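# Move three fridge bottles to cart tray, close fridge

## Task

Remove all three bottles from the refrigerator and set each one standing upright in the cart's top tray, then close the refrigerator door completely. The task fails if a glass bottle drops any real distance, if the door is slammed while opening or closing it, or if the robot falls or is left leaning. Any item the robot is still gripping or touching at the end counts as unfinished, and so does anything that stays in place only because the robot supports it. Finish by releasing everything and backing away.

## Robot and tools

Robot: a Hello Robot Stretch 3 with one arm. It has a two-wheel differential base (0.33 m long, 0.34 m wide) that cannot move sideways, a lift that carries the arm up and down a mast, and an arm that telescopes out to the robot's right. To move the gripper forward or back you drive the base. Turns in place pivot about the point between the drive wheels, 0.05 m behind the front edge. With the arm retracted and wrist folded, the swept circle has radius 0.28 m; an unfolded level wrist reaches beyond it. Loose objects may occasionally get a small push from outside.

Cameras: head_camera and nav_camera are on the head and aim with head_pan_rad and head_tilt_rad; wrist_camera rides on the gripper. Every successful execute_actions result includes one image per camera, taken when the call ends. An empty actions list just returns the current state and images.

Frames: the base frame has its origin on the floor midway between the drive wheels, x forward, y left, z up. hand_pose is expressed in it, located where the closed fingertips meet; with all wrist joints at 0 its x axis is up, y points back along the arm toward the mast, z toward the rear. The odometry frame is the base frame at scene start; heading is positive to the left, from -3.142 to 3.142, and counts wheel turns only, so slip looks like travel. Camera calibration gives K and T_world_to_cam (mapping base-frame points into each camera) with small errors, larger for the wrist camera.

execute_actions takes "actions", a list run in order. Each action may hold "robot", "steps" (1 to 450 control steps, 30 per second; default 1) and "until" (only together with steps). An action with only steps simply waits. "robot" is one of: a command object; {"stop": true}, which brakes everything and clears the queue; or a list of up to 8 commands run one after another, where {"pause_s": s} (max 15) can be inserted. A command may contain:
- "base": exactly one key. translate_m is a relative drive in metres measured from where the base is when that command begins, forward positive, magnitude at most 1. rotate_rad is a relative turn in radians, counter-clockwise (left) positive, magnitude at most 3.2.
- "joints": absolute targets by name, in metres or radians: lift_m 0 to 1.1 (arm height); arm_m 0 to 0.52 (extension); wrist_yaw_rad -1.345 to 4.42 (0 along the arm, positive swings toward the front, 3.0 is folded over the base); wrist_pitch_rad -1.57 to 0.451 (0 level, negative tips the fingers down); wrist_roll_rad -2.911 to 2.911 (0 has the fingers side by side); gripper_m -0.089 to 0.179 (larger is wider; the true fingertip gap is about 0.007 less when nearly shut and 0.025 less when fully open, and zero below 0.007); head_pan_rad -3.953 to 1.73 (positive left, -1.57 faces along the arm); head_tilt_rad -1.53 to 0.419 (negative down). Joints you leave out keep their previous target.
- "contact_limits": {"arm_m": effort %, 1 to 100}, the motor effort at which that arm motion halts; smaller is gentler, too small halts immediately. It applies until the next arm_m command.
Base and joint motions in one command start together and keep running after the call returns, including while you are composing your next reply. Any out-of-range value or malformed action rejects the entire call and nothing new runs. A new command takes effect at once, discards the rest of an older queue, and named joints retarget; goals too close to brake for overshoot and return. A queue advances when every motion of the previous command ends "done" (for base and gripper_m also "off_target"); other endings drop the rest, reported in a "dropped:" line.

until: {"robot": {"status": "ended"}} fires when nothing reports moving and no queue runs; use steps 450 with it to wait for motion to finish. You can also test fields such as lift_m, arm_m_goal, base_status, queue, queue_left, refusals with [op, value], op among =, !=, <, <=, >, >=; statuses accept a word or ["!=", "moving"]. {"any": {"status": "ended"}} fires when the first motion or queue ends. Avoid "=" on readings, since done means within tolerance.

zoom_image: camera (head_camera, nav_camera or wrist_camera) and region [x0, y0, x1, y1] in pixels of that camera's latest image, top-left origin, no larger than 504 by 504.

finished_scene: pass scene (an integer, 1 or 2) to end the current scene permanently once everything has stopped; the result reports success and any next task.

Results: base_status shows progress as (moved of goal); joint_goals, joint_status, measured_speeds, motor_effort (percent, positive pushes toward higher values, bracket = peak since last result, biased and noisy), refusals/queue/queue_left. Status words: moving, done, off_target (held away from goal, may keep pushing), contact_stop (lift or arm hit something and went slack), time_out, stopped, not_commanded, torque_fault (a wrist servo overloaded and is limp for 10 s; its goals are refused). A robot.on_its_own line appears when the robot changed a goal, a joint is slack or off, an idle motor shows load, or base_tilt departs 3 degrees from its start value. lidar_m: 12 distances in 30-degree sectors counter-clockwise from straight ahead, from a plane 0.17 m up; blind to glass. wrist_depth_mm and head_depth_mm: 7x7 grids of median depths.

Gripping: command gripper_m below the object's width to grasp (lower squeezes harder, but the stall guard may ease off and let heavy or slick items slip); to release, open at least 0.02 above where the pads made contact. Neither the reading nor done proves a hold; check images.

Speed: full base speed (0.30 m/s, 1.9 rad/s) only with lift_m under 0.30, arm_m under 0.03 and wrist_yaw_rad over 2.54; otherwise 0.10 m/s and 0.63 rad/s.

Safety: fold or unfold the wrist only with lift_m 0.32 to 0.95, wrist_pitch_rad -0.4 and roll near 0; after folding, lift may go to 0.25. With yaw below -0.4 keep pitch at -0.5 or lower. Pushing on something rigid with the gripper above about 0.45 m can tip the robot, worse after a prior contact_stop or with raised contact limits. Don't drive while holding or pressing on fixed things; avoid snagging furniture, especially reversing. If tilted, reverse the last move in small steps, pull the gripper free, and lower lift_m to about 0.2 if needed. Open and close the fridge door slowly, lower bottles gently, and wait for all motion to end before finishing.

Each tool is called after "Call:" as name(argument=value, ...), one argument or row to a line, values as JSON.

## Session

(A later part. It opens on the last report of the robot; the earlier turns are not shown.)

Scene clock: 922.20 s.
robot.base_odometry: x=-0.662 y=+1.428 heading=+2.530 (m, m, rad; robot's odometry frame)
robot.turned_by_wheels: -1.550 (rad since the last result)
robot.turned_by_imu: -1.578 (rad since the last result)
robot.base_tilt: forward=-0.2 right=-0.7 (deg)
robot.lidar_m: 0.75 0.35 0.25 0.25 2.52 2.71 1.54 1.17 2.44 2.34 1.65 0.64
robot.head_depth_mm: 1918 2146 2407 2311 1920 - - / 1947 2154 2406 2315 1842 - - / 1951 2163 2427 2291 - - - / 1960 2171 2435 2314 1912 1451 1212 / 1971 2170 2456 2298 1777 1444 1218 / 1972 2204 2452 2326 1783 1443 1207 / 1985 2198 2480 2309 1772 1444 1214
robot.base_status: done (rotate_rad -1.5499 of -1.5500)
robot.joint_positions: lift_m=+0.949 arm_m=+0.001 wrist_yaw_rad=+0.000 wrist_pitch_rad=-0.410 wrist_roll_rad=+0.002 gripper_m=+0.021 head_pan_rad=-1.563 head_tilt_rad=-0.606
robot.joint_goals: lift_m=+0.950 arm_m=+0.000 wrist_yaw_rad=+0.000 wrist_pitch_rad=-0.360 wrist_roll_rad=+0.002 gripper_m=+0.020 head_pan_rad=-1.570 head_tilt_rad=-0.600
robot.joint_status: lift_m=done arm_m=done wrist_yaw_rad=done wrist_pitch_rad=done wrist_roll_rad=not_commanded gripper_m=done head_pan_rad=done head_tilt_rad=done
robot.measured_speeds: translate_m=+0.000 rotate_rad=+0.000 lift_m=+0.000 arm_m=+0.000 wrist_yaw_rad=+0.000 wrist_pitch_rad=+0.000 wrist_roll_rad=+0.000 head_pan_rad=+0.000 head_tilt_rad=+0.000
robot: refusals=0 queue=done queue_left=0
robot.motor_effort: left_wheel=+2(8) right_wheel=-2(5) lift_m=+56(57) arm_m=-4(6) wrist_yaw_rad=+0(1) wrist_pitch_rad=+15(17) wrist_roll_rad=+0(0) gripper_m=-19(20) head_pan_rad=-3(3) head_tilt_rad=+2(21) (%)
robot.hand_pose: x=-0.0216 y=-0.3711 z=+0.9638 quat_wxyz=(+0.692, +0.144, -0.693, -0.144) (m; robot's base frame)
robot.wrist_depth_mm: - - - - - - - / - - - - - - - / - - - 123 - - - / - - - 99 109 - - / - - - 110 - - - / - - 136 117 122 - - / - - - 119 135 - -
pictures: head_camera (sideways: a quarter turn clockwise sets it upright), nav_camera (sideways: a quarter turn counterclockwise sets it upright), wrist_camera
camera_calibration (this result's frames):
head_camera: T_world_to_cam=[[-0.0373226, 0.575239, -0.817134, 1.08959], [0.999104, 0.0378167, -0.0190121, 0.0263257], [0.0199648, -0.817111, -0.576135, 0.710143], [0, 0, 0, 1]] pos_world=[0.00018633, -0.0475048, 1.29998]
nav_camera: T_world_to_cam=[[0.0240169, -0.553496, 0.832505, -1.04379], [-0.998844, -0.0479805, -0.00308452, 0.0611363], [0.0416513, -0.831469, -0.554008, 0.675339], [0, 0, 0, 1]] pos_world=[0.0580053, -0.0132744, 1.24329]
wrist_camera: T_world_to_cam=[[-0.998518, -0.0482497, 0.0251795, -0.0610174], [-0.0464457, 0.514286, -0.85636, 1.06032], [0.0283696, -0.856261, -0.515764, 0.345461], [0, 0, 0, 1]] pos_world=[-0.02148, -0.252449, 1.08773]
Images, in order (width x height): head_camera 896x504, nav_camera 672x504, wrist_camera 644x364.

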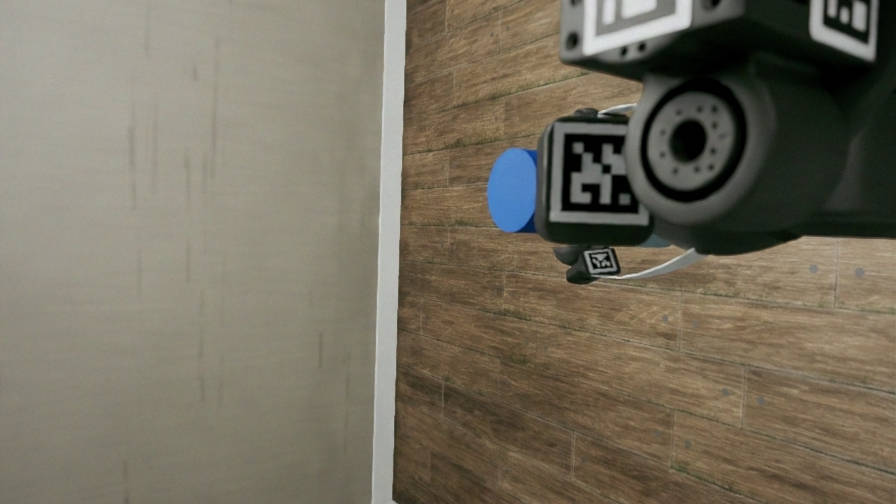

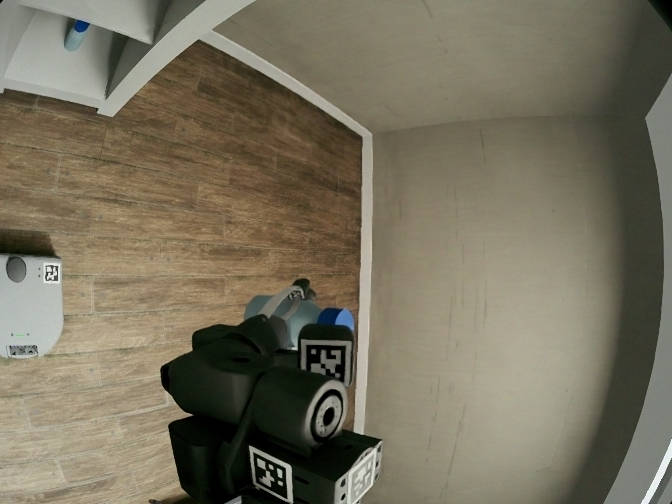

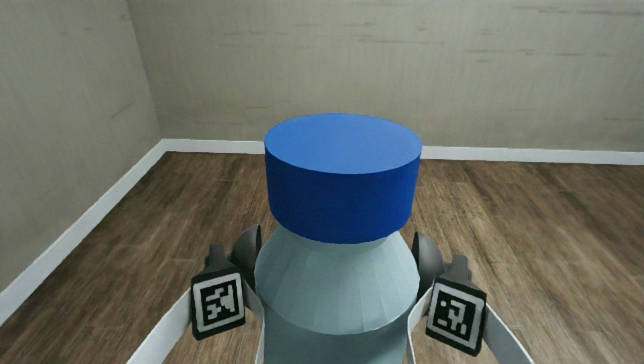

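Call:
execute_actions(
  actions=[
    {"robot": {"base": {"translate_m": -1.0}, "joints": {"head_pan_rad": -2.0, "head_tilt_rad": -0.8}}, "steps": 300, "until": {"robot": {"translate_m": ["<", -0.4]}}},
    {"robot": {"base": {"translate_m": -0.68}}, "steps": 450, "until": {"robot": {"status": "ended"}}},
  ],
)

Scene clock: 967.13 s.
robot.base_odometry: x=+0.223 y=+0.807 heading=+2.530 (m, m, rad; robot's odometry frame)
robot.turned_by_wheels: +0.000 (rad since the last result)
robot.turned_by_imu: -0.001 (rad since the last result)
robot.base_tilt: forward=-0.2 right=-0.7 (deg)
robot.lidar_m: 1.07 1.08 2.53 1.94 2.20 1.59 1.54 0.56 0.44 0.43 2.44 2.33
robot.head_depth_mm: 2035 2117 885 - - - 1131 / 2288 2450 905 - - - 1130 / 2279 2511 887 - - - 1122 / 2186 2437 891 - - - 1132 / 2098 2346 885 - - - 1112 / 2011 2289 885 - - 1278 1134 / 1942 2190 859 597 1449 1293 1131
robot.base_status: done (translate_m -0.6800 of -0.6800)
robot.joint_positions: lift_m=+0.949 arm_m=+0.001 wrist_yaw_rad=+0.000 wrist_pitch_rad=-0.410 wrist_roll_rad=+0.002 gripper_m=+0.021 head_pan_rad=-1.993 head_tilt_rad=-0.790
robot.joint_goals: lift_m=+0.950 arm_m=+0.000 wrist_yaw_rad=+0.000 wrist_pitch_rad=-0.360 wrist_roll_rad=+0.002 gripper_m=+0.020 head_pan_rad=-2.000 head_tilt_rad=-0.800
robot.joint_status: lift_m=done arm_m=done wrist_yaw_rad=done wrist_pitch_rad=done wrist_roll_rad=not_commanded gripper_m=done head_pan_rad=done head_tilt_rad=done
robot.measured_speeds: translate_m=+0.000 rotate_rad=+0.000 lift_m=+0.000 arm_m=+0.000 wrist_yaw_rad=+0.000 wrist_pitch_rad=+0.000 wrist_roll_rad=+0.000 head_pan_rad=+0.000 head_tilt_rad=+0.000
robot: refusals=0 queue=done queue_left=0
robot.motor_effort: left_wheel=+2(4) right_wheel=-2(6) lift_m=+56(55) arm_m=-4(5) wrist_yaw_rad=+0(0) wrist_pitch_rad=+15(15) wrist_roll_rad=+0(0) gripper_m=-20(20) head_pan_rad=-3(25) head_tilt_rad=-4(18) (%)
robot.hand_pose: x=-0.0216 y=-0.3711 z=+0.9638 quat_wxyz=(+0.692, +0.144, -0.693, -0.144) (m; robot's base frame)
robot.wrist_depth_mm: - - - - - - - / - - - - - - - / - - - 123 646 654 635 / - - - 99 109 566 564 / - - - 110 432 451 453 / - - 135 116 123 375 375 / - - - 119 136 262 259
pictures: head_camera (sideways: a quarter turn clockwise sets it upright), nav_camera (sideways: a quarter turn counterclockwise sets it upright), wrist_camera
camera_calibration (this result's frames):
head_camera: T_world_to_cam=[[0.262791, 0.665929, -0.698197, 0.932736], [0.92533, -0.378935, -0.0131416, 0.0191291], [-0.273322, -0.642609, -0.715785, 0.893586], [0, 0, 0, 1]] pos_world=[-0.018578, -0.0396607, 1.2911]
nav_camera: T_world_to_cam=[[-0.267136, -0.643519, 0.717302, -0.891841], [-0.927601, 0.373426, -0.0104407, 0.070277], [-0.26114, -0.668159, -0.696684, 0.862785], [0, 0, 0, 1]] pos_world=[0.052254, -0.0236823, 1.24154]
wrist_camera: T_world_to_cam=[[-0.998518, -0.0482501, 0.0251795, -0.0610174], [-0.0464459, 0.514286, -0.85636, 1.06032], [0.02837, -0.856261, -0.515764, 0.345461], [0, 0, 0, 1]] pos_world=[-0.02148, -0.252449, 1.08773]
Images, in order (width x height): head_camera 896x504, nav_camera 672x504, wrist_camera 644x364.

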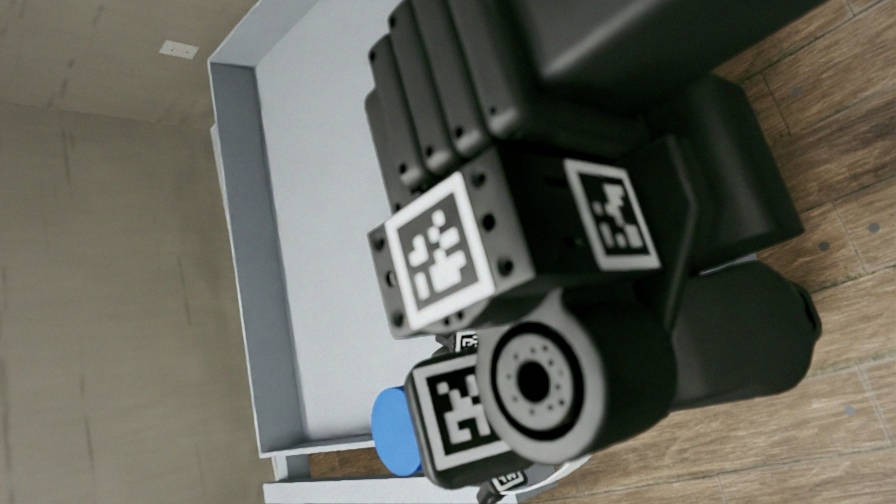

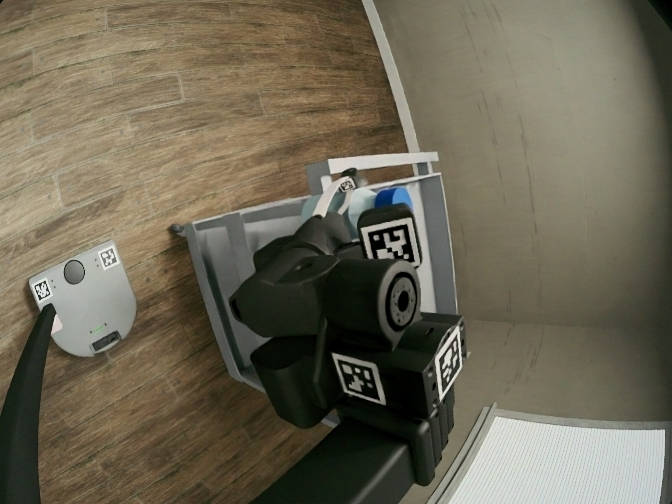

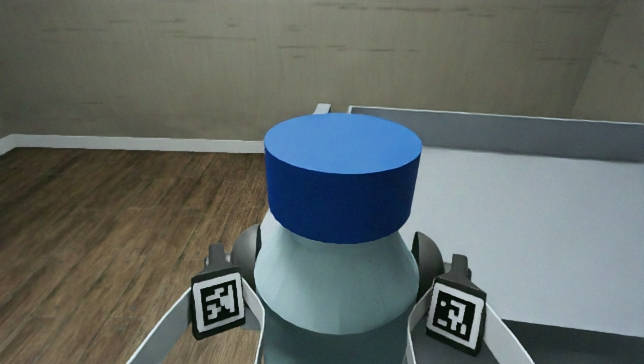

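Call:
zoom_image(
  camera="wrist_camera",
  region=[300, 80, 644, 364],
)

Call:
zoom_image(
  camera="head_camera",
  region=[180, 20, 620, 504],
)

Region (300, 80, 644, 364) of wrist_camera's 644x364 image, scaled by 1.465; it fills the top 416 rows of this view, and the rest is white.

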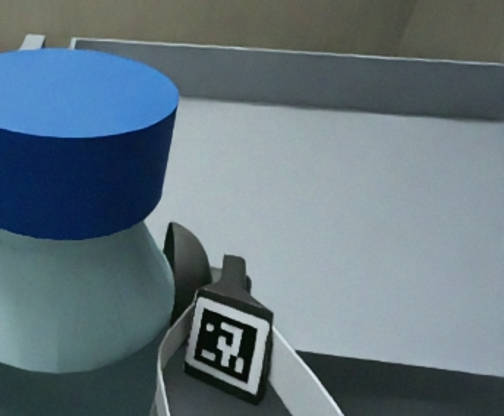

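Region (180, 20, 620, 504) of head_camera's 896x504 image, scaled by 1.041, with more detail than that image has; it fills the left 458 columns of this view, and the rest is white.

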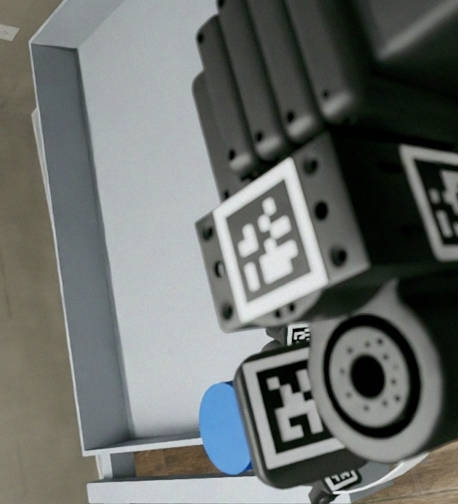

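Call:
execute_actions(
  actions=[
    {"robot": {"base": {"translate_m": -0.143}, "joints": {"lift_m": 0.985, "head_pan_rad": -1.57, "head_tilt_rad": -0.9}}, "steps": 300, "until": {"robot": {"lift_m": [">", 0.98]}}},
    {"robot": {"joints": {"arm_m": 0.235}}, "steps": 450, "until": {"robot": {"status": "ended"}}},
  ],
)

Scene clock: 1090.60 s.
robot.base_odometry: x=+0.340 y=+0.725 heading=+2.530 (m, m, rad; robot's odometry frame)
robot.turned_by_wheels: +0.000 (rad since the last result)
robot.turned_by_imu: +0.000 (rad since the last result)
robot.base_tilt: forward=-0.2 right=-0.7 (deg)
robot.lidar_m: 1.21 2.46 2.52 1.94 1.99 1.45 1.39 0.54 0.43 0.42 0.45 2.47
robot.head_depth_mm: - 863 763 612 902 1139 1105 / - - 766 650 906 1161 1106 / - - 765 621 920 1163 1125 / 2077 896 765 668 923 1189 1124 / 2074 873 745 635 923 1226 1107 / 2091 2372 722 1558 1427 1247 1105 / 2099 2367 2006 1627 1434 1250 1108
robot.base_status: done (translate_m -0.1430 of -0.1430)
robot.joint_positions: lift_m=+0.984 arm_m=+0.235 wrist_yaw_rad=+0.000 wrist_pitch_rad=-0.410 wrist_roll_rad=+0.002 gripper_m=+0.021 head_pan_rad=-1.577 head_tilt_rad=-0.889
robot.joint_goals: lift_m=+0.985 arm_m=+0.235 wrist_yaw_rad=+0.000 wrist_pitch_rad=-0.360 wrist_roll_rad=+0.002 gripper_m=+0.020 head_pan_rad=-1.570 head_tilt_rad=-0.900
robot.joint_status: lift_m=done arm_m=done wrist_yaw_rad=done wrist_pitch_rad=done wrist_roll_rad=not_commanded gripper_m=done head_pan_rad=done head_tilt_rad=done
robot.measured_speeds: translate_m=+0.000 rotate_rad=+0.000 lift_m=+0.000 arm_m=+0.000 wrist_yaw_rad=+0.000 wrist_pitch_rad=+0.000 wrist_roll_rad=+0.000 head_pan_rad=+0.000 head_tilt_rad=+0.000
robot: refusals=0 queue=done queue_left=0
robot.motor_effort: left_wheel=+2(3) right_wheel=-2(5) lift_m=+55(56) arm_m=+3(5) wrist_yaw_rad=+0(0) wrist_pitch_rad=+15(15) wrist_roll_rad=+0(0) gripper_m=-20(19) head_pan_rad=+2(26) head_tilt_rad=-5(15) (%)
robot.hand_pose: x=-0.0216 y=-0.6052 z=+0.9988 quat_wxyz=(+0.692, +0.144, -0.693, -0.144) (m; robot's base frame)
robot.wrist_depth_mm: - - - - - - - / - - - - - - - / - - - 123 - - - / - - - 99 109 - - / - - 469 110 460 461 446 / - 363 135 117 123 415 416 / - 293 338 119 135 361 362
pictures: head_camera (sideways: a quarter turn clockwise sets it upright), nav_camera (sideways: a quarter turn counterclockwise sets it upright), wrist_camera
camera_calibration (this result's frames):
head_camera: T_world_to_cam=[[-0.0282852, 0.780968, -0.62393, 0.837739], [0.999549, 0.0283921, -0.00977532, 0.0142923], [0.0100805, -0.623926, -0.781419, 0.977209], [0, 0, 0, 1]] pos_world=[-0.000441019, -0.0449477, 1.28644]
nav_camera: T_world_to_cam=[[0.0152436, -0.764208, 0.64479, -0.799073], [-0.999386, -0.031984, -0.0142809, 0.0757129], [0.0315366, -0.644176, -0.764227, 0.948837], [0, 0, 0, 1]] pos_world=[0.0579241, 0.00298238, 1.24144]
wrist_camera: T_world_to_cam=[[-0.998518, -0.0482464, 0.0251851, -0.0731973], [-0.0464456, 0.514188, -0.856419, 1.2107], [0.0283693, -0.85632, -0.515666, 0.162955], [0, 0, 0, 1]] pos_world=[-0.0214801, -0.486517, 1.12274]
Images, in order (width x height): head_camera 896x504, nav_camera 672x504, wrist_camera 644x364.

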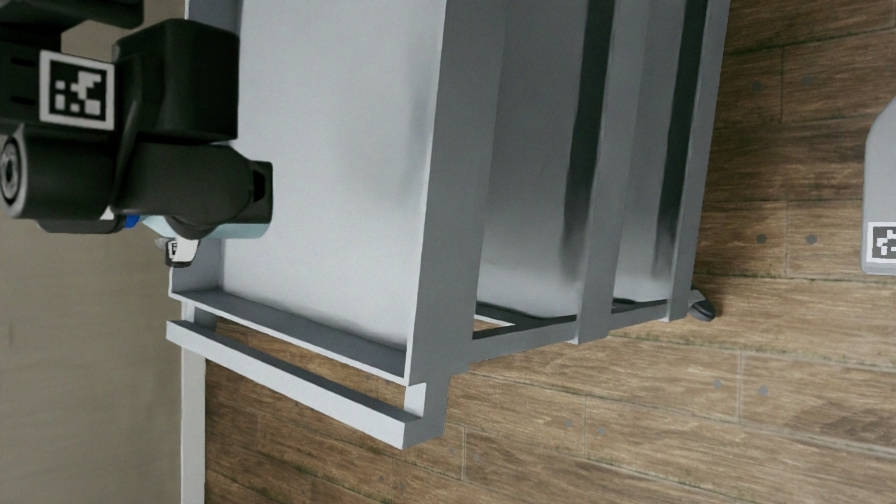

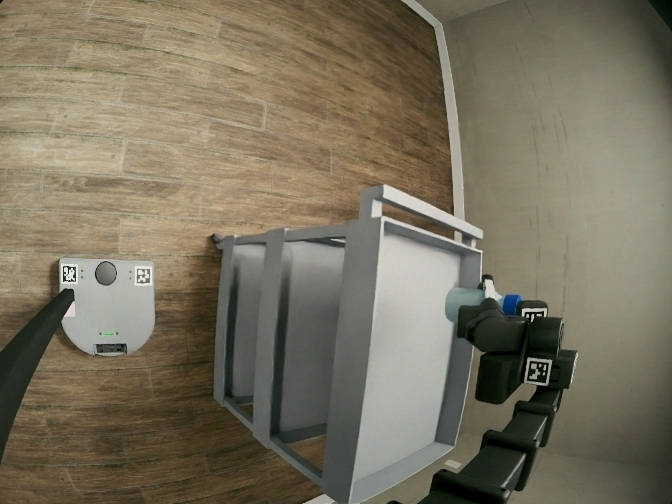

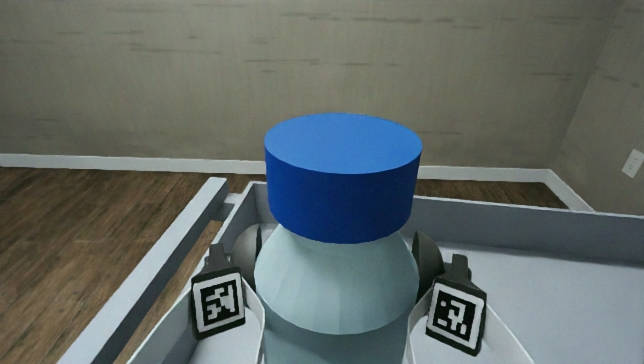

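Call:
zoom_image(
  camera="wrist_camera",
  region=[60, 160, 340, 364],
)

Call:
zoom_image(
  camera="head_camera",
  region=[0, 100, 480, 460],
)

Region (60, 160, 340, 364) of wrist_camera's 644x364 image, scaled by 1.800; it fills the top 367 rows of this view, and the rest is white.

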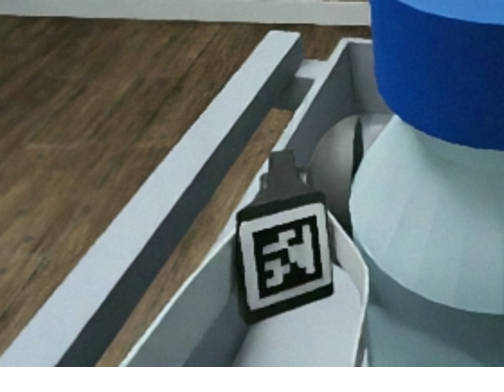

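Region (0, 100, 480, 460) of head_camera's 896x504 image, scaled by 1.050, with more detail than that image has; it fills the top 378 rows of this view, and the rest is white.

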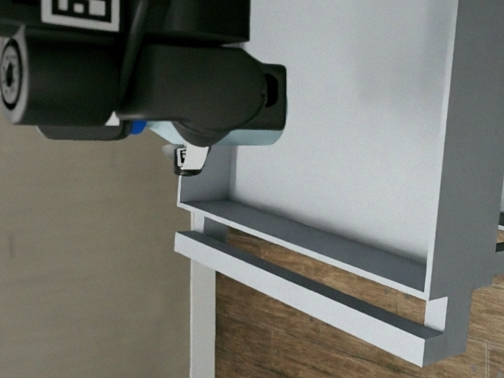

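Call:
execute_actions(
  actions=[
    {"robot": {"joints": {"lift_m": 0.868}}, "steps": 450, "until": {"robot": {"status": "ended"}}},
  ],
)

Scene clock: 1154.37 s.
robot.base_odometry: x=+0.340 y=+0.725 heading=+2.530 (m, m, rad; robot's odometry frame)
robot.turned_by_wheels: +0.000 (rad since the last result)
robot.turned_by_imu: +0.000 (rad since the last result)
robot.base_tilt: forward=-0.2 right=-0.7 (deg)
robot.lidar_m: 1.21 2.46 2.52 1.94 1.99 1.45 1.39 0.54 0.43 0.42 0.45 2.48
robot.head_depth_mm: 2049 2240 - - 903 1140 1103 / 2058 2297 - 609 902 1162 1105 / 2075 2264 - 608 921 1163 1123 / 2078 896 746 668 925 1181 1123 / 2089 875 745 636 925 1227 1110 / 2097 2371 722 1561 1432 1242 1106 / 2105 2350 2005 1635 1434 1255 1105
robot.base_status: done (translate_m -0.1430 of -0.1430)
robot.joint_positions: lift_m=+0.868 arm_m=+0.235 wrist_yaw_rad=+0.000 wrist_pitch_rad=-0.409 wrist_roll_rad=+0.002 gripper_m=+0.021 head_pan_rad=-1.577 head_tilt_rad=-0.889
robot.joint_goals: lift_m=+0.868 arm_m=+0.235 wrist_yaw_rad=+0.000 wrist_pitch_rad=-0.360 wrist_roll_rad=+0.002 gripper_m=+0.020 head_pan_rad=-1.570 head_tilt_rad=-0.900
robot.joint_status: lift_m=done arm_m=done wrist_yaw_rad=done wrist_pitch_rad=done wrist_roll_rad=not_commanded gripper_m=done head_pan_rad=done head_tilt_rad=done
robot.measured_speeds: translate_m=+0.000 rotate_rad=+0.000 lift_m=+0.000 arm_m=+0.000 wrist_yaw_rad=+0.000 wrist_pitch_rad=+0.000 wrist_roll_rad=+0.000 head_pan_rad=+0.000 head_tilt_rad=+0.000
robot: refusals=0 queue=done queue_left=0
robot.motor_effort: left_wheel=+2(2) right_wheel=-2(2) lift_m=+23(55) arm_m=+3(3) wrist_yaw_rad=+0(0) wrist_pitch_rad=+14(15) wrist_roll_rad=+0(0) gripper_m=-19(20) head_pan_rad=+3(3) head_tilt_rad=-4(4) (%)
robot.hand_pose: x=-0.0216 y=-0.6053 z=+0.8832 quat_wxyz=(+0.692, +0.144, -0.693, -0.144) (m; robot's base frame)
robot.wrist_depth_mm: - - - - - - - / - - - - - - - / - - 405 124 394 396 384 / - 280 360 99 110 402 388 / 226 250 315 110 309 319 321 / 192 241 136 116 123 269 271 / 185 219 220 119 135 231 230
pictures: head_camera (sideways: a quarter turn clockwise sets it upright), nav_camera (sideways: a quarter turn counterclockwise sets it upright), wrist_camera
camera_calibration (this result's frames):
head_camera: T_world_to_cam=[[-0.0282849, 0.780968, -0.62393, 0.837739], [0.999549, 0.0283917, -0.00977531, 0.0142923], [0.0100803, -0.623925, -0.781419, 0.977209], [0, 0, 0, 1]] pos_world=[-0.000441035, -0.0449477, 1.28644]
nav_camera: T_world_to_cam=[[0.0152433, -0.764208, 0.64479, -0.799073], [-0.999386, -0.0319837, -0.0142809, 0.0757129], [0.0315364, -0.644176, -0.764227, 0.948838], [0, 0, 0, 1]] pos_world=[0.0579241, 0.00298237, 1.24144]
wrist_camera: T_world_to_cam=[[-0.998518, -0.0482296, 0.0252188, -0.0703078], [-0.0464461, 0.513593, -0.856776, 1.11163], [0.0283698, -0.856678, -0.515072, 0.102483], [0, 0, 0, 1]] pos_world=[-0.02148, -0.486522, 1.00698]
Images, in order (width x height): head_camera 896x504, nav_camera 672x504, wrist_camera 644x364.

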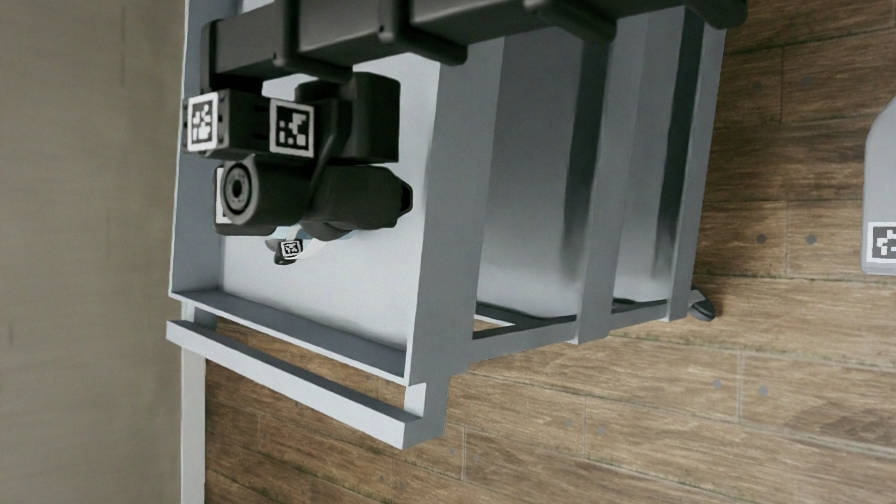

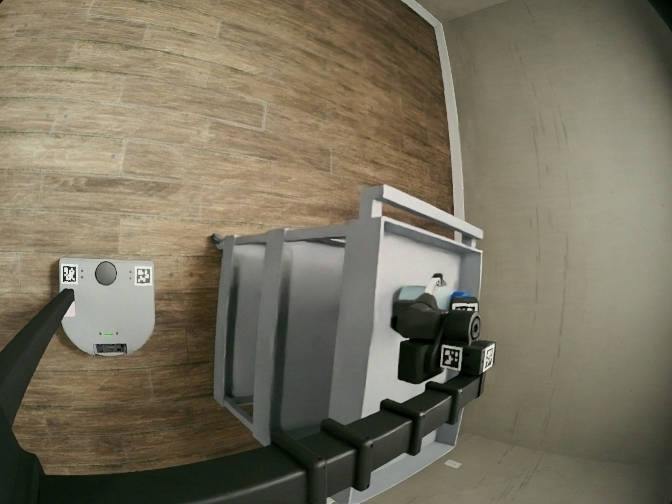

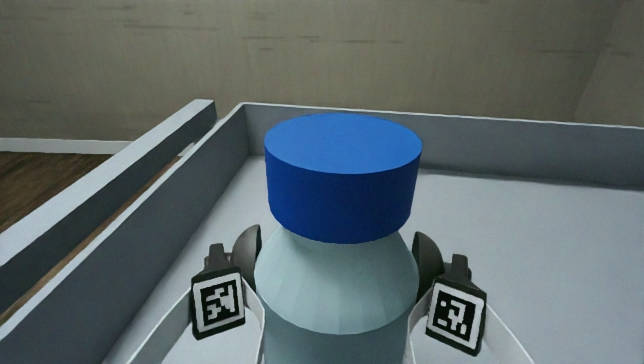

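Call:
execute_actions(
  actions=[
    {"robot": {"joints": {"lift_m": 0.856}}, "steps": 450, "until": {"robot": {"status": "ended"}}},
    {"steps": 6},
  ],
)

Scene clock: 1169.17 s.
robot.base_odometry: x=+0.340 y=+0.725 heading=+2.530 (m, m, rad; robot's odometry frame)
robot.turned_by_wheels: +0.000 (rad since the last result)
robot.turned_by_imu: +0.000 (rad since the last result)
robot.base_tilt: forward=-0.2 right=-0.7 (deg)
robot.lidar_m: 1.21 2.47 2.52 1.94 2.00 1.44 1.39 0.54 0.43 0.42 0.45 2.48
robot.head_depth_mm: 2076 2235 - - 903 1141 1103 / 2074 2255 - 602 903 1164 1102 / 2074 2250 - 603 921 1166 1121 / 2065 899 745 671 922 1182 1127 / 2091 876 744 636 920 1228 1109 / 2091 2339 723 1549 1429 1248 1111 / 2089 2353 2038 1633 1424 1248 1107
robot.base_status: done (translate_m -0.1430 of -0.1430)
robot.joint_positions: lift_m=+0.856 arm_m=+0.235 wrist_yaw_rad=+0.000 wrist_pitch_rad=-0.409 wrist_roll_rad=+0.002 gripper_m=+0.021 head_pan_rad=-1.577 head_tilt_rad=-0.889
robot.joint_goals: lift_m=+0.856 arm_m=+0.235 wrist_yaw_rad=+0.000 wrist_pitch_rad=-0.360 wrist_roll_rad=+0.002 gripper_m=+0.020 head_pan_rad=-1.570 head_tilt_rad=-0.900
robot.joint_status: lift_m=done arm_m=done wrist_yaw_rad=done wrist_pitch_rad=done wrist_roll_rad=not_commanded gripper_m=done head_pan_rad=done head_tilt_rad=done
robot.measured_speeds: translate_m=+0.000 rotate_rad=+0.000 lift_m=+0.000 arm_m=+0.000 wrist_yaw_rad=+0.000 wrist_pitch_rad=+0.000 wrist_roll_rad=+0.000 head_pan_rad=+0.000 head_tilt_rad=+0.000
robot: refusals=0 queue=done queue_left=0
robot.motor_effort: left_wheel=+2(3) right_wheel=-2(1) lift_m=+23(22) arm_m=+3(3) wrist_yaw_rad=+0(0) wrist_pitch_rad=+14(14) wrist_roll_rad=+0(0) gripper_m=-20(19) head_pan_rad=+3(3) head_tilt_rad=-5(5) (%)
robot.hand_pose: x=-0.0216 y=-0.6053 z=+0.8712 quat_wxyz=(+0.692, +0.144, -0.693, -0.144) (m; robot's base frame)
robot.wrist_depth_mm: - - - - - - - / - - - - - - - / - 348 380 123 390 385 378 / - 264 339 98 109 380 383 / 211 238 308 110 290 303 305 / 183 233 136 117 123 253 254 / 184 207 208 119 136 216 215
pictures: head_camera (sideways: a quarter turn clockwise sets it upright), nav_camera (sideways: a quarter turn counterclockwise sets it upright), wrist_camera
camera_calibration (this result's frames):
head_camera: T_world_to_cam=[[-0.0282849, 0.780968, -0.62393, 0.837739], [0.999549, 0.0283917, -0.00977531, 0.0142923], [0.0100803, -0.623925, -0.781419, 0.977209], [0, 0, 0, 1]] pos_world=[-0.000441035, -0.0449477, 1.28644]
nav_camera: T_world_to_cam=[[0.0152433, -0.764208, 0.64479, -0.799073], [-0.999386, -0.0319837, -0.0142809, 0.0757129], [0.0315364, -0.644176, -0.764227, 0.948838], [0, 0, 0, 1]] pos_world=[0.0579241, 0.00298237, 1.24144]
wrist_camera: T_world_to_cam=[[-0.998518, -0.0482281, 0.0252221, -0.0700077], [-0.0464462, 0.513536, -0.85681, 1.10136], [0.0283699, -0.856712, -0.515014, 0.0962291], [0, 0, 0, 1]] pos_world=[-0.02148, -0.486523, 0.994981]
Images, in order (width x height): head_camera 896x504, nav_camera 672x504, wrist_camera 644x364.

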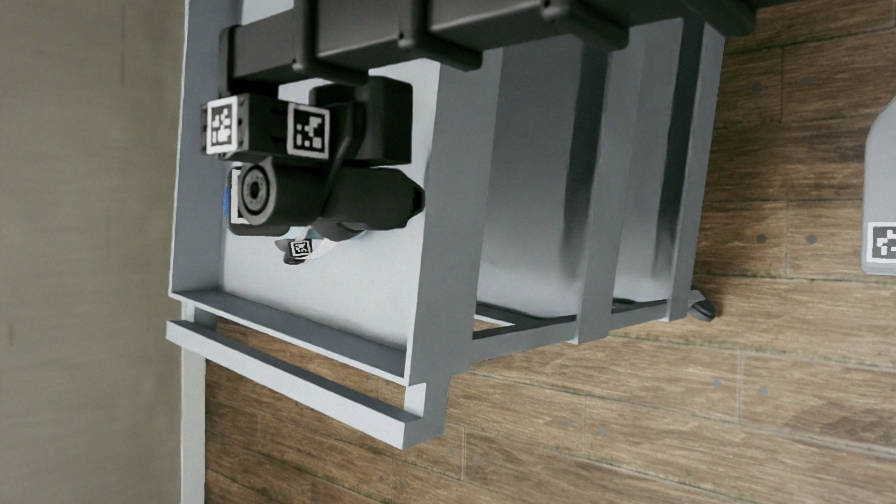

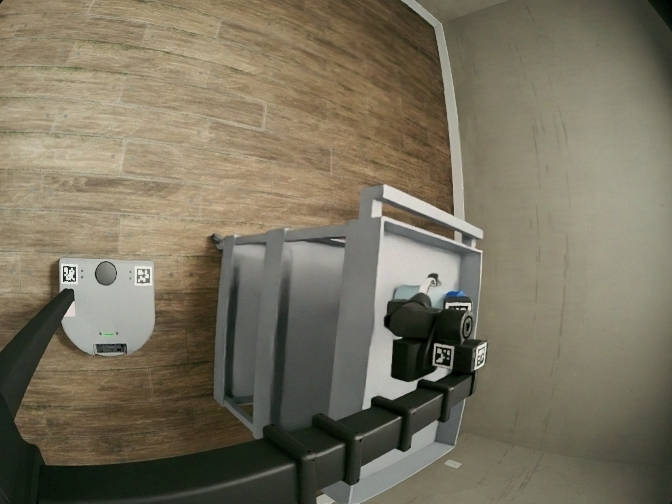

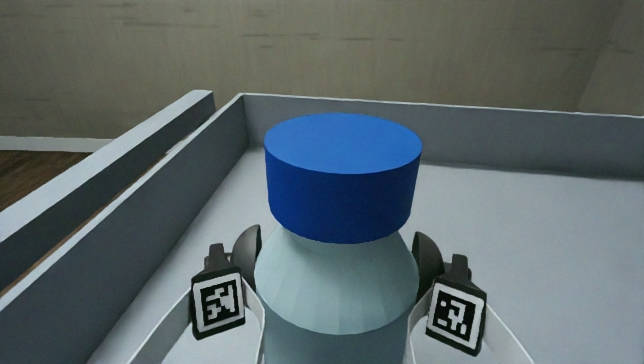

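Call:
execute_actions(
  actions=[],
)

Scene clock: 1201.67 s.
robot.base_odometry: x=+0.340 y=+0.725 heading=+2.530 (m, m, rad; robot's odometry frame)
robot.turned_by_wheels: +0.000 (rad since the last result)
robot.turned_by_imu: +0.000 (rad since the last result)
robot.base_tilt: forward=-0.2 right=-0.7 (deg)
robot.lidar_m: 1.21 2.46 2.52 1.94 2.00 1.45 1.39 0.55 0.43 0.42 0.45 2.47
robot.head_depth_mm: 2056 2252 - - 900 1135 1100 / 2066 2226 - 602 900 1164 1107 / 2057 2252 - 605 920 1162 1117 / 2086 897 745 669 924 1188 1127 / 2108 878 742 635 920 1225 1106 / 2087 2345 720 1556 1428 1251 1109 / 2100 2353 2008 1631 1436 1249 1109
robot.base_status: done (translate_m -0.1430 of -0.1430)
robot.joint_positions: lift_m=+0.856 arm_m=+0.235 wrist_yaw_rad=+0.000 wrist_pitch_rad=-0.409 wrist_roll_rad=+0.002 gripper_m=+0.021 head_pan_rad=-1.577 head_tilt_rad=-0.889
robot.joint_goals: lift_m=+0.856 arm_m=+0.235 wrist_yaw_rad=+0.000 wrist_pitch_rad=-0.360 wrist_roll_rad=+0.002 gripper_m=+0.020 head_pan_rad=-1.570 head_tilt_rad=-0.900
robot.joint_status: lift_m=done arm_m=done wrist_yaw_rad=done wrist_pitch_rad=done wrist_roll_rad=not_commanded gripper_m=done head_pan_rad=done head_tilt_rad=done
robot.measured_speeds: translate_m=+0.000 rotate_rad=+0.000 lift_m=+0.000 arm_m=+0.000 wrist_yaw_rad=+0.000 wrist_pitch_rad=+0.000 wrist_roll_rad=+0.000 head_pan_rad=+0.000 head_tilt_rad=+0.000
robot: refusals=0 queue=done queue_left=0
robot.motor_effort: left_wheel=+2(2) right_wheel=-2(2) lift_m=+24(23) arm_m=+3(3) wrist_yaw_rad=+0(0) wrist_pitch_rad=+15(14) wrist_roll_rad=+0(0) gripper_m=-19(19) head_pan_rad=+3(3) head_tilt_rad=-5(5) (%)
robot.hand_pose: x=-0.0216 y=-0.6053 z=+0.8712 quat_wxyz=(+0.692, +0.144, -0.693, -0.144) (m; robot's base frame)
robot.wrist_depth_mm: - - - - - - - / - - - - - - - / - 347 379 123 392 388 377 / - 262 341 98 109 380 380 / 210 237 310 110 290 302 303 / 183 232 135 117 123 252 253 / 183 208 207 119 135 217 217
pictures: head_camera (sideways: a quarter turn clockwise sets it upright), nav_camera (sideways: a quarter turn counterclockwise sets it upright), wrist_camera
camera_calibration (this result's frames):
head_camera: T_world_to_cam=[[-0.0282848, 0.780968, -0.62393, 0.837739], [0.999549, 0.0283916, -0.00977531, 0.0142923], [0.0100802, -0.623925, -0.781419, 0.977209], [0, 0, 0, 1]] pos_world=[-0.00044104, -0.0449477, 1.28644]
nav_camera: T_world_to_cam=[[0.0152432, -0.764208, 0.64479, -0.799073], [-0.999386, -0.0319836, -0.0142809, 0.0757129], [0.0315363, -0.644176, -0.764227, 0.948838], [0, 0, 0, 1]] pos_world=[0.0579241, 0.00298237, 1.24144]
wrist_camera: T_world_to_cam=[[-0.998518, -0.048228, 0.0252221, -0.0700076], [-0.0464462, 0.513535, -0.85681, 1.10136], [0.0283698, -0.856712, -0.515014, 0.0962289], [0, 0, 0, 1]] pos_world=[-0.02148, -0.486523, 0.994981]
Images, in order (width x height): head_camera 896x504, nav_camera 672x504, wrist_camera 644x364.

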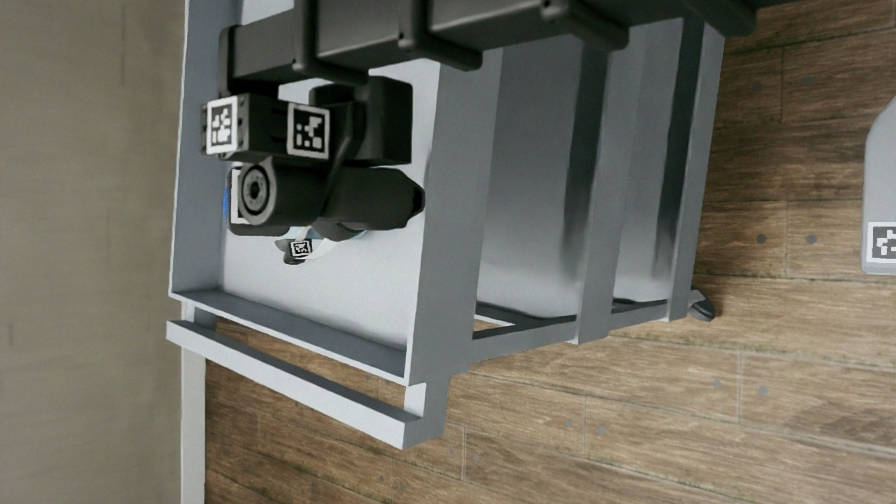

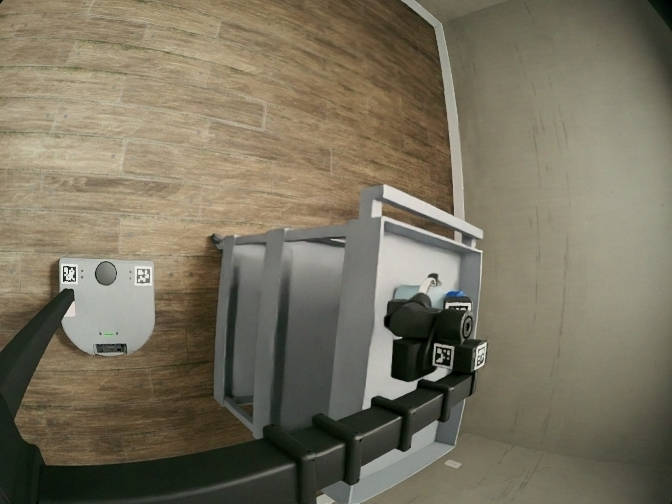

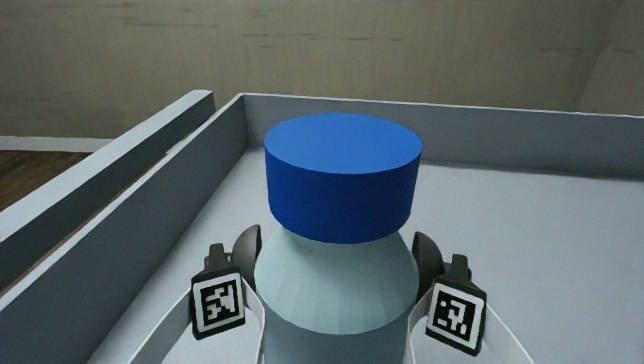

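Call:
execute_actions(
  actions=[
    {"robot": {"joints": {"lift_m": 0.850}}, "steps": 60, "until": {"robot": {"status": "ended"}}},
    {"steps": 10},
  ],
)

Scene clock: 1206.37 s.
robot.base_odometry: x=+0.340 y=+0.725 heading=+2.530 (m, m, rad; robot's odometry frame)
robot.turned_by_wheels: +0.000 (rad since the last result)
robot.turned_by_imu: +0.000 (rad since the last result)
robot.base_tilt: forward=-0.2 right=-0.7 (deg)
robot.lidar_m: 1.21 2.47 2.53 1.94 1.99 1.45 1.39 0.55 0.43 0.42 0.45 2.48
robot.head_depth_mm: 2058 2237 - - 908 1143 1105 / 2054 2235 - 601 901 1165 1099 / 2056 2254 - 602 922 1166 1122 / 2083 897 766 669 921 1182 1124 / 2073 876 746 635 922 1223 1105 / 2085 2370 722 1558 1434 1249 1107 / 2101 2381 2018 1635 1422 1247 1107
robot.base_status: done (translate_m -0.1430 of -0.1430)
robot.joint_positions: lift_m=+0.851 arm_m=+0.235 wrist_yaw_rad=+0.000 wrist_pitch_rad=-0.402 wrist_roll_rad=+0.002 gripper_m=+0.021 head_pan_rad=-1.577 head_tilt_rad=-0.889
robot.joint_goals: lift_m=+0.850 arm_m=+0.235 wrist_yaw_rad=+0.000 wrist_pitch_rad=-0.360 wrist_roll_rad=+0.002 gripper_m=+0.020 head_pan_rad=-1.570 head_tilt_rad=-0.900
robot.joint_status: lift_m=done arm_m=done wrist_yaw_rad=done wrist_pitch_rad=done wrist_roll_rad=not_commanded gripper_m=done head_pan_rad=done head_tilt_rad=done
robot.measured_speeds: translate_m=+0.000 rotate_rad=+0.000 lift_m=+0.000 arm_m=+0.000 wrist_yaw_rad=+0.000 wrist_pitch_rad=+0.000 wrist_roll_rad=+0.000 head_pan_rad=+0.000 head_tilt_rad=+0.000
robot: refusals=0 queue=done queue_left=0
robot.motor_effort: left_wheel=+2(1) right_wheel=-2(2) lift_m=+21(21) arm_m=+2(3) wrist_yaw_rad=+0(0) wrist_pitch_rad=+13(14) wrist_roll_rad=+0(0) gripper_m=-19(19) head_pan_rad=+3(2) head_tilt_rad=-5(5) (%)
robot.hand_pose: x=-0.0216 y=-0.6061 z=+0.8668 quat_wxyz=(+0.692, +0.141, -0.693, -0.142) (m; robot's base frame)
robot.wrist_depth_mm: - - - - - - - / - - - - - - - / - 344 383 123 387 387 378 / 243 259 335 99 111 374 374 / 202 236 305 112 283 299 303 / 179 228 135 116 121 248 248 / 183 207 203 119 132 212 213
pictures: head_camera (sideways: a quarter turn clockwise sets it upright), nav_camera (sideways: a quarter turn counterclockwise sets it upright), wrist_camera
camera_calibration (this result's frames):
head_camera: T_world_to_cam=[[-0.028285, 0.780968, -0.62393, 0.837739], [0.999549, 0.0283919, -0.00977532, 0.0142923], [0.0100803, -0.623926, -0.781419, 0.977209], [0, 0, 0, 1]] pos_world=[-0.000441029, -0.0449477, 1.28644]
nav_camera: T_world_to_cam=[[0.0152434, -0.764208, 0.64479, -0.799073], [-0.999386, -0.0319838, -0.0142809, 0.0757129], [0.0315364, -0.644176, -0.764227, 0.948837], [0, 0, 0, 1]] pos_world=[0.0579241, 0.00298236, 1.24144]
wrist_camera: T_world_to_cam=[[-0.998518, -0.048059, 0.0255502, -0.0701187], [-0.0464497, 0.507727, -0.860265, 1.0975], [0.0283709, -0.860176, -0.509207, 0.0861185], [0, 0, 0, 1]] pos_world=[-0.0214797, -0.486522, 0.989781]
Images, in order (width x height): head_camera 896x504, nav_camera 672x504, wrist_camera 644x364.

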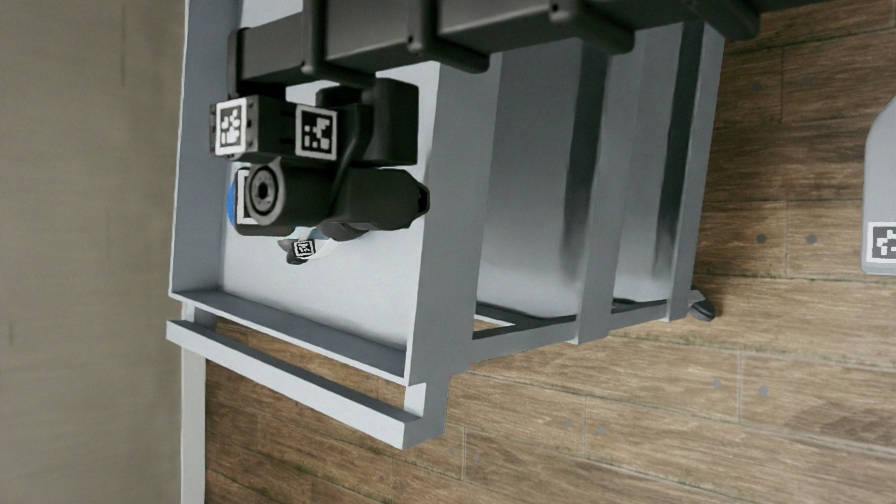

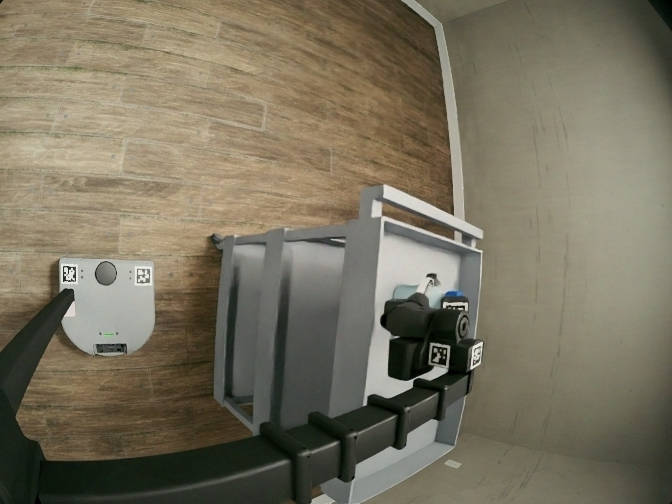

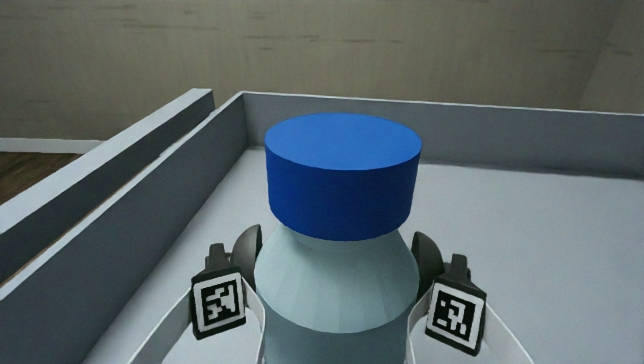

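Call:
execute_actions(
  actions=[
    {"robot": {"joints": {"lift_m": 0.844}}, "steps": 60, "until": {"robot": {"status": "ended"}}},
    {"steps": 10},
  ],
)

Scene clock: 1212.43 s.
robot.base_odometry: x=+0.340 y=+0.725 heading=+2.530 (m, m, rad; robot's odometry frame)
robot.turned_by_wheels: +0.000 (rad since the last result)
robot.turned_by_imu: +0.000 (rad since the last result)
robot.base_tilt: forward=-0.2 right=-0.7 (deg)
robot.lidar_m: 1.21 2.47 2.53 1.94 2.00 1.45 1.39 0.54 0.43 0.42 0.45 2.48
robot.head_depth_mm: 2070 881 - - 901 1146 1102 / 2060 2242 - 604 900 1163 1102 / 2065 1563 - 606 923 1167 1127 / 2082 901 766 669 926 1183 1123 / 2085 877 744 634 941 1225 1108 / 2097 2371 722 1562 1430 1247 1103 / 2084 2371 2029 1638 1434 1249 1106
robot.base_status: done (translate_m -0.1430 of -0.1430)
robot.joint_positions: lift_m=+0.845 arm_m=+0.235 wrist_yaw_rad=+0.000 wrist_pitch_rad=-0.380 wrist_roll_rad=+0.002 gripper_m=+0.021 head_pan_rad=-1.577 head_tilt_rad=-0.889
robot.joint_goals: lift_m=+0.844 arm_m=+0.235 wrist_yaw_rad=+0.000 wrist_pitch_rad=-0.360 wrist_roll_rad=+0.002 gripper_m=+0.020 head_pan_rad=-1.570 head_tilt_rad=-0.900
robot.joint_status: lift_m=done arm_m=done wrist_yaw_rad=done wrist_pitch_rad=done wrist_roll_rad=not_commanded gripper_m=done head_pan_rad=done head_tilt_rad=done
robot.measured_speeds: translate_m=+0.000 rotate_rad=+0.000 lift_m=+0.000 arm_m=+0.000 wrist_yaw_rad=+0.000 wrist_pitch_rad=+0.000 wrist_roll_rad=+0.000 head_pan_rad=+0.000 head_tilt_rad=+0.000
robot: refusals=0 queue=done queue_left=0
robot.motor_effort: left_wheel=+2(2) right_wheel=-2(2) lift_m=+16(21) arm_m=+3(3) wrist_yaw_rad=+0(0) wrist_pitch_rad=+6(13) wrist_roll_rad=+0(0) gripper_m=-19(19) head_pan_rad=+3(3) head_tilt_rad=-5(5) (%)
robot.hand_pose: x=-0.0216 y=-0.6088 z=+0.8661 quat_wxyz=(+0.694, +0.133, -0.695, -0.134) (m; robot's base frame)
robot.wrist_depth_mm: - - - - - - - / - - - - - - - / - 348 376 121 389 387 374 / - 263 343 101 116 390 384 / 203 235 305 116 150 303 306 / 179 229 136 116 122 250 251 / 182 207 203 118 130 213 214
pictures: head_camera (sideways: a quarter turn clockwise sets it upright), nav_camera (sideways: a quarter turn counterclockwise sets it upright), wrist_camera
camera_calibration (this result's frames):
head_camera: T_world_to_cam=[[-0.028285, 0.780968, -0.62393, 0.837739], [0.999549, 0.0283919, -0.00977531, 0.0142923], [0.0100803, -0.623925, -0.781419, 0.977209], [0, 0, 0, 1]] pos_world=[-0.000441029, -0.0449477, 1.28644]
nav_camera: T_world_to_cam=[[0.0152434, -0.764208, 0.64479, -0.799073], [-0.999386, -0.0319838, -0.0142809, 0.0757129], [0.0315364, -0.644176, -0.764227, 0.948838], [0, 0, 0, 1]] pos_world=[0.0579241, 0.00298237, 1.24144]
wrist_camera: T_world_to_cam=[[-0.998517, -0.0474851, 0.0266284, -0.0708123], [-0.0464622, 0.488342, -0.871414, 1.09609], [0.0283755, -0.871359, -0.489824, 0.0598442], [0, 0, 0, 1]] pos_world=[-0.0214786, -0.486484, 0.986347]
Images, in order (width x height): head_camera 896x504, nav_camera 672x504, wrist_camera 644x364.

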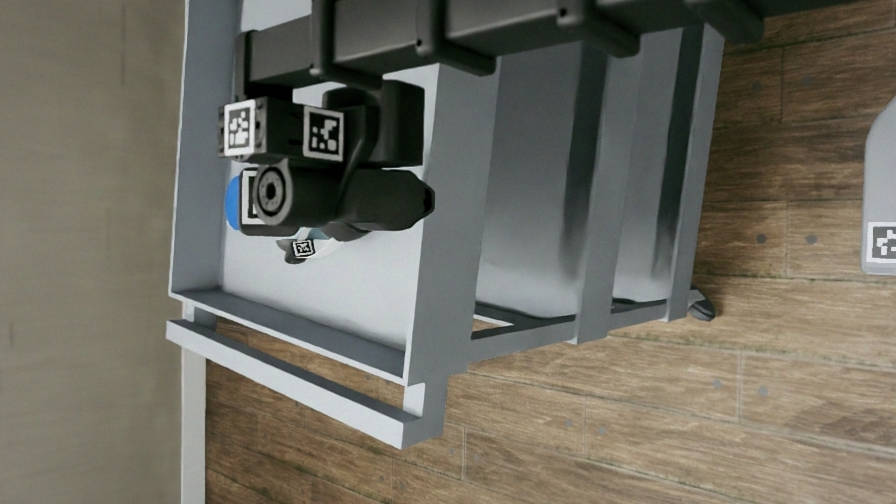

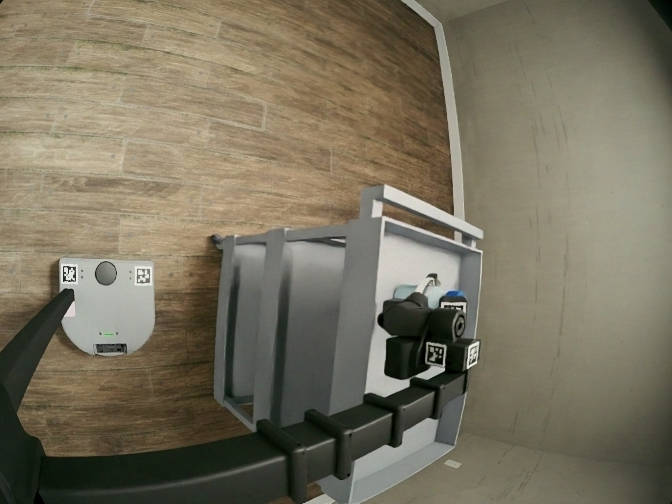

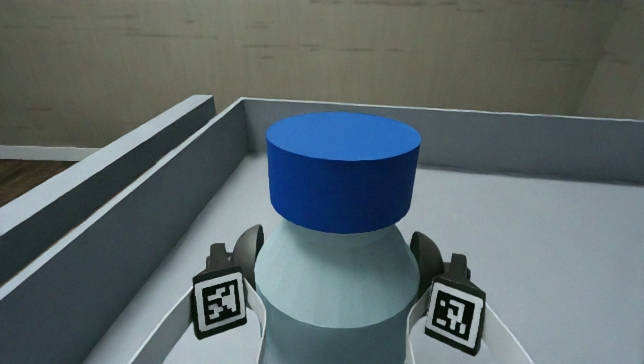

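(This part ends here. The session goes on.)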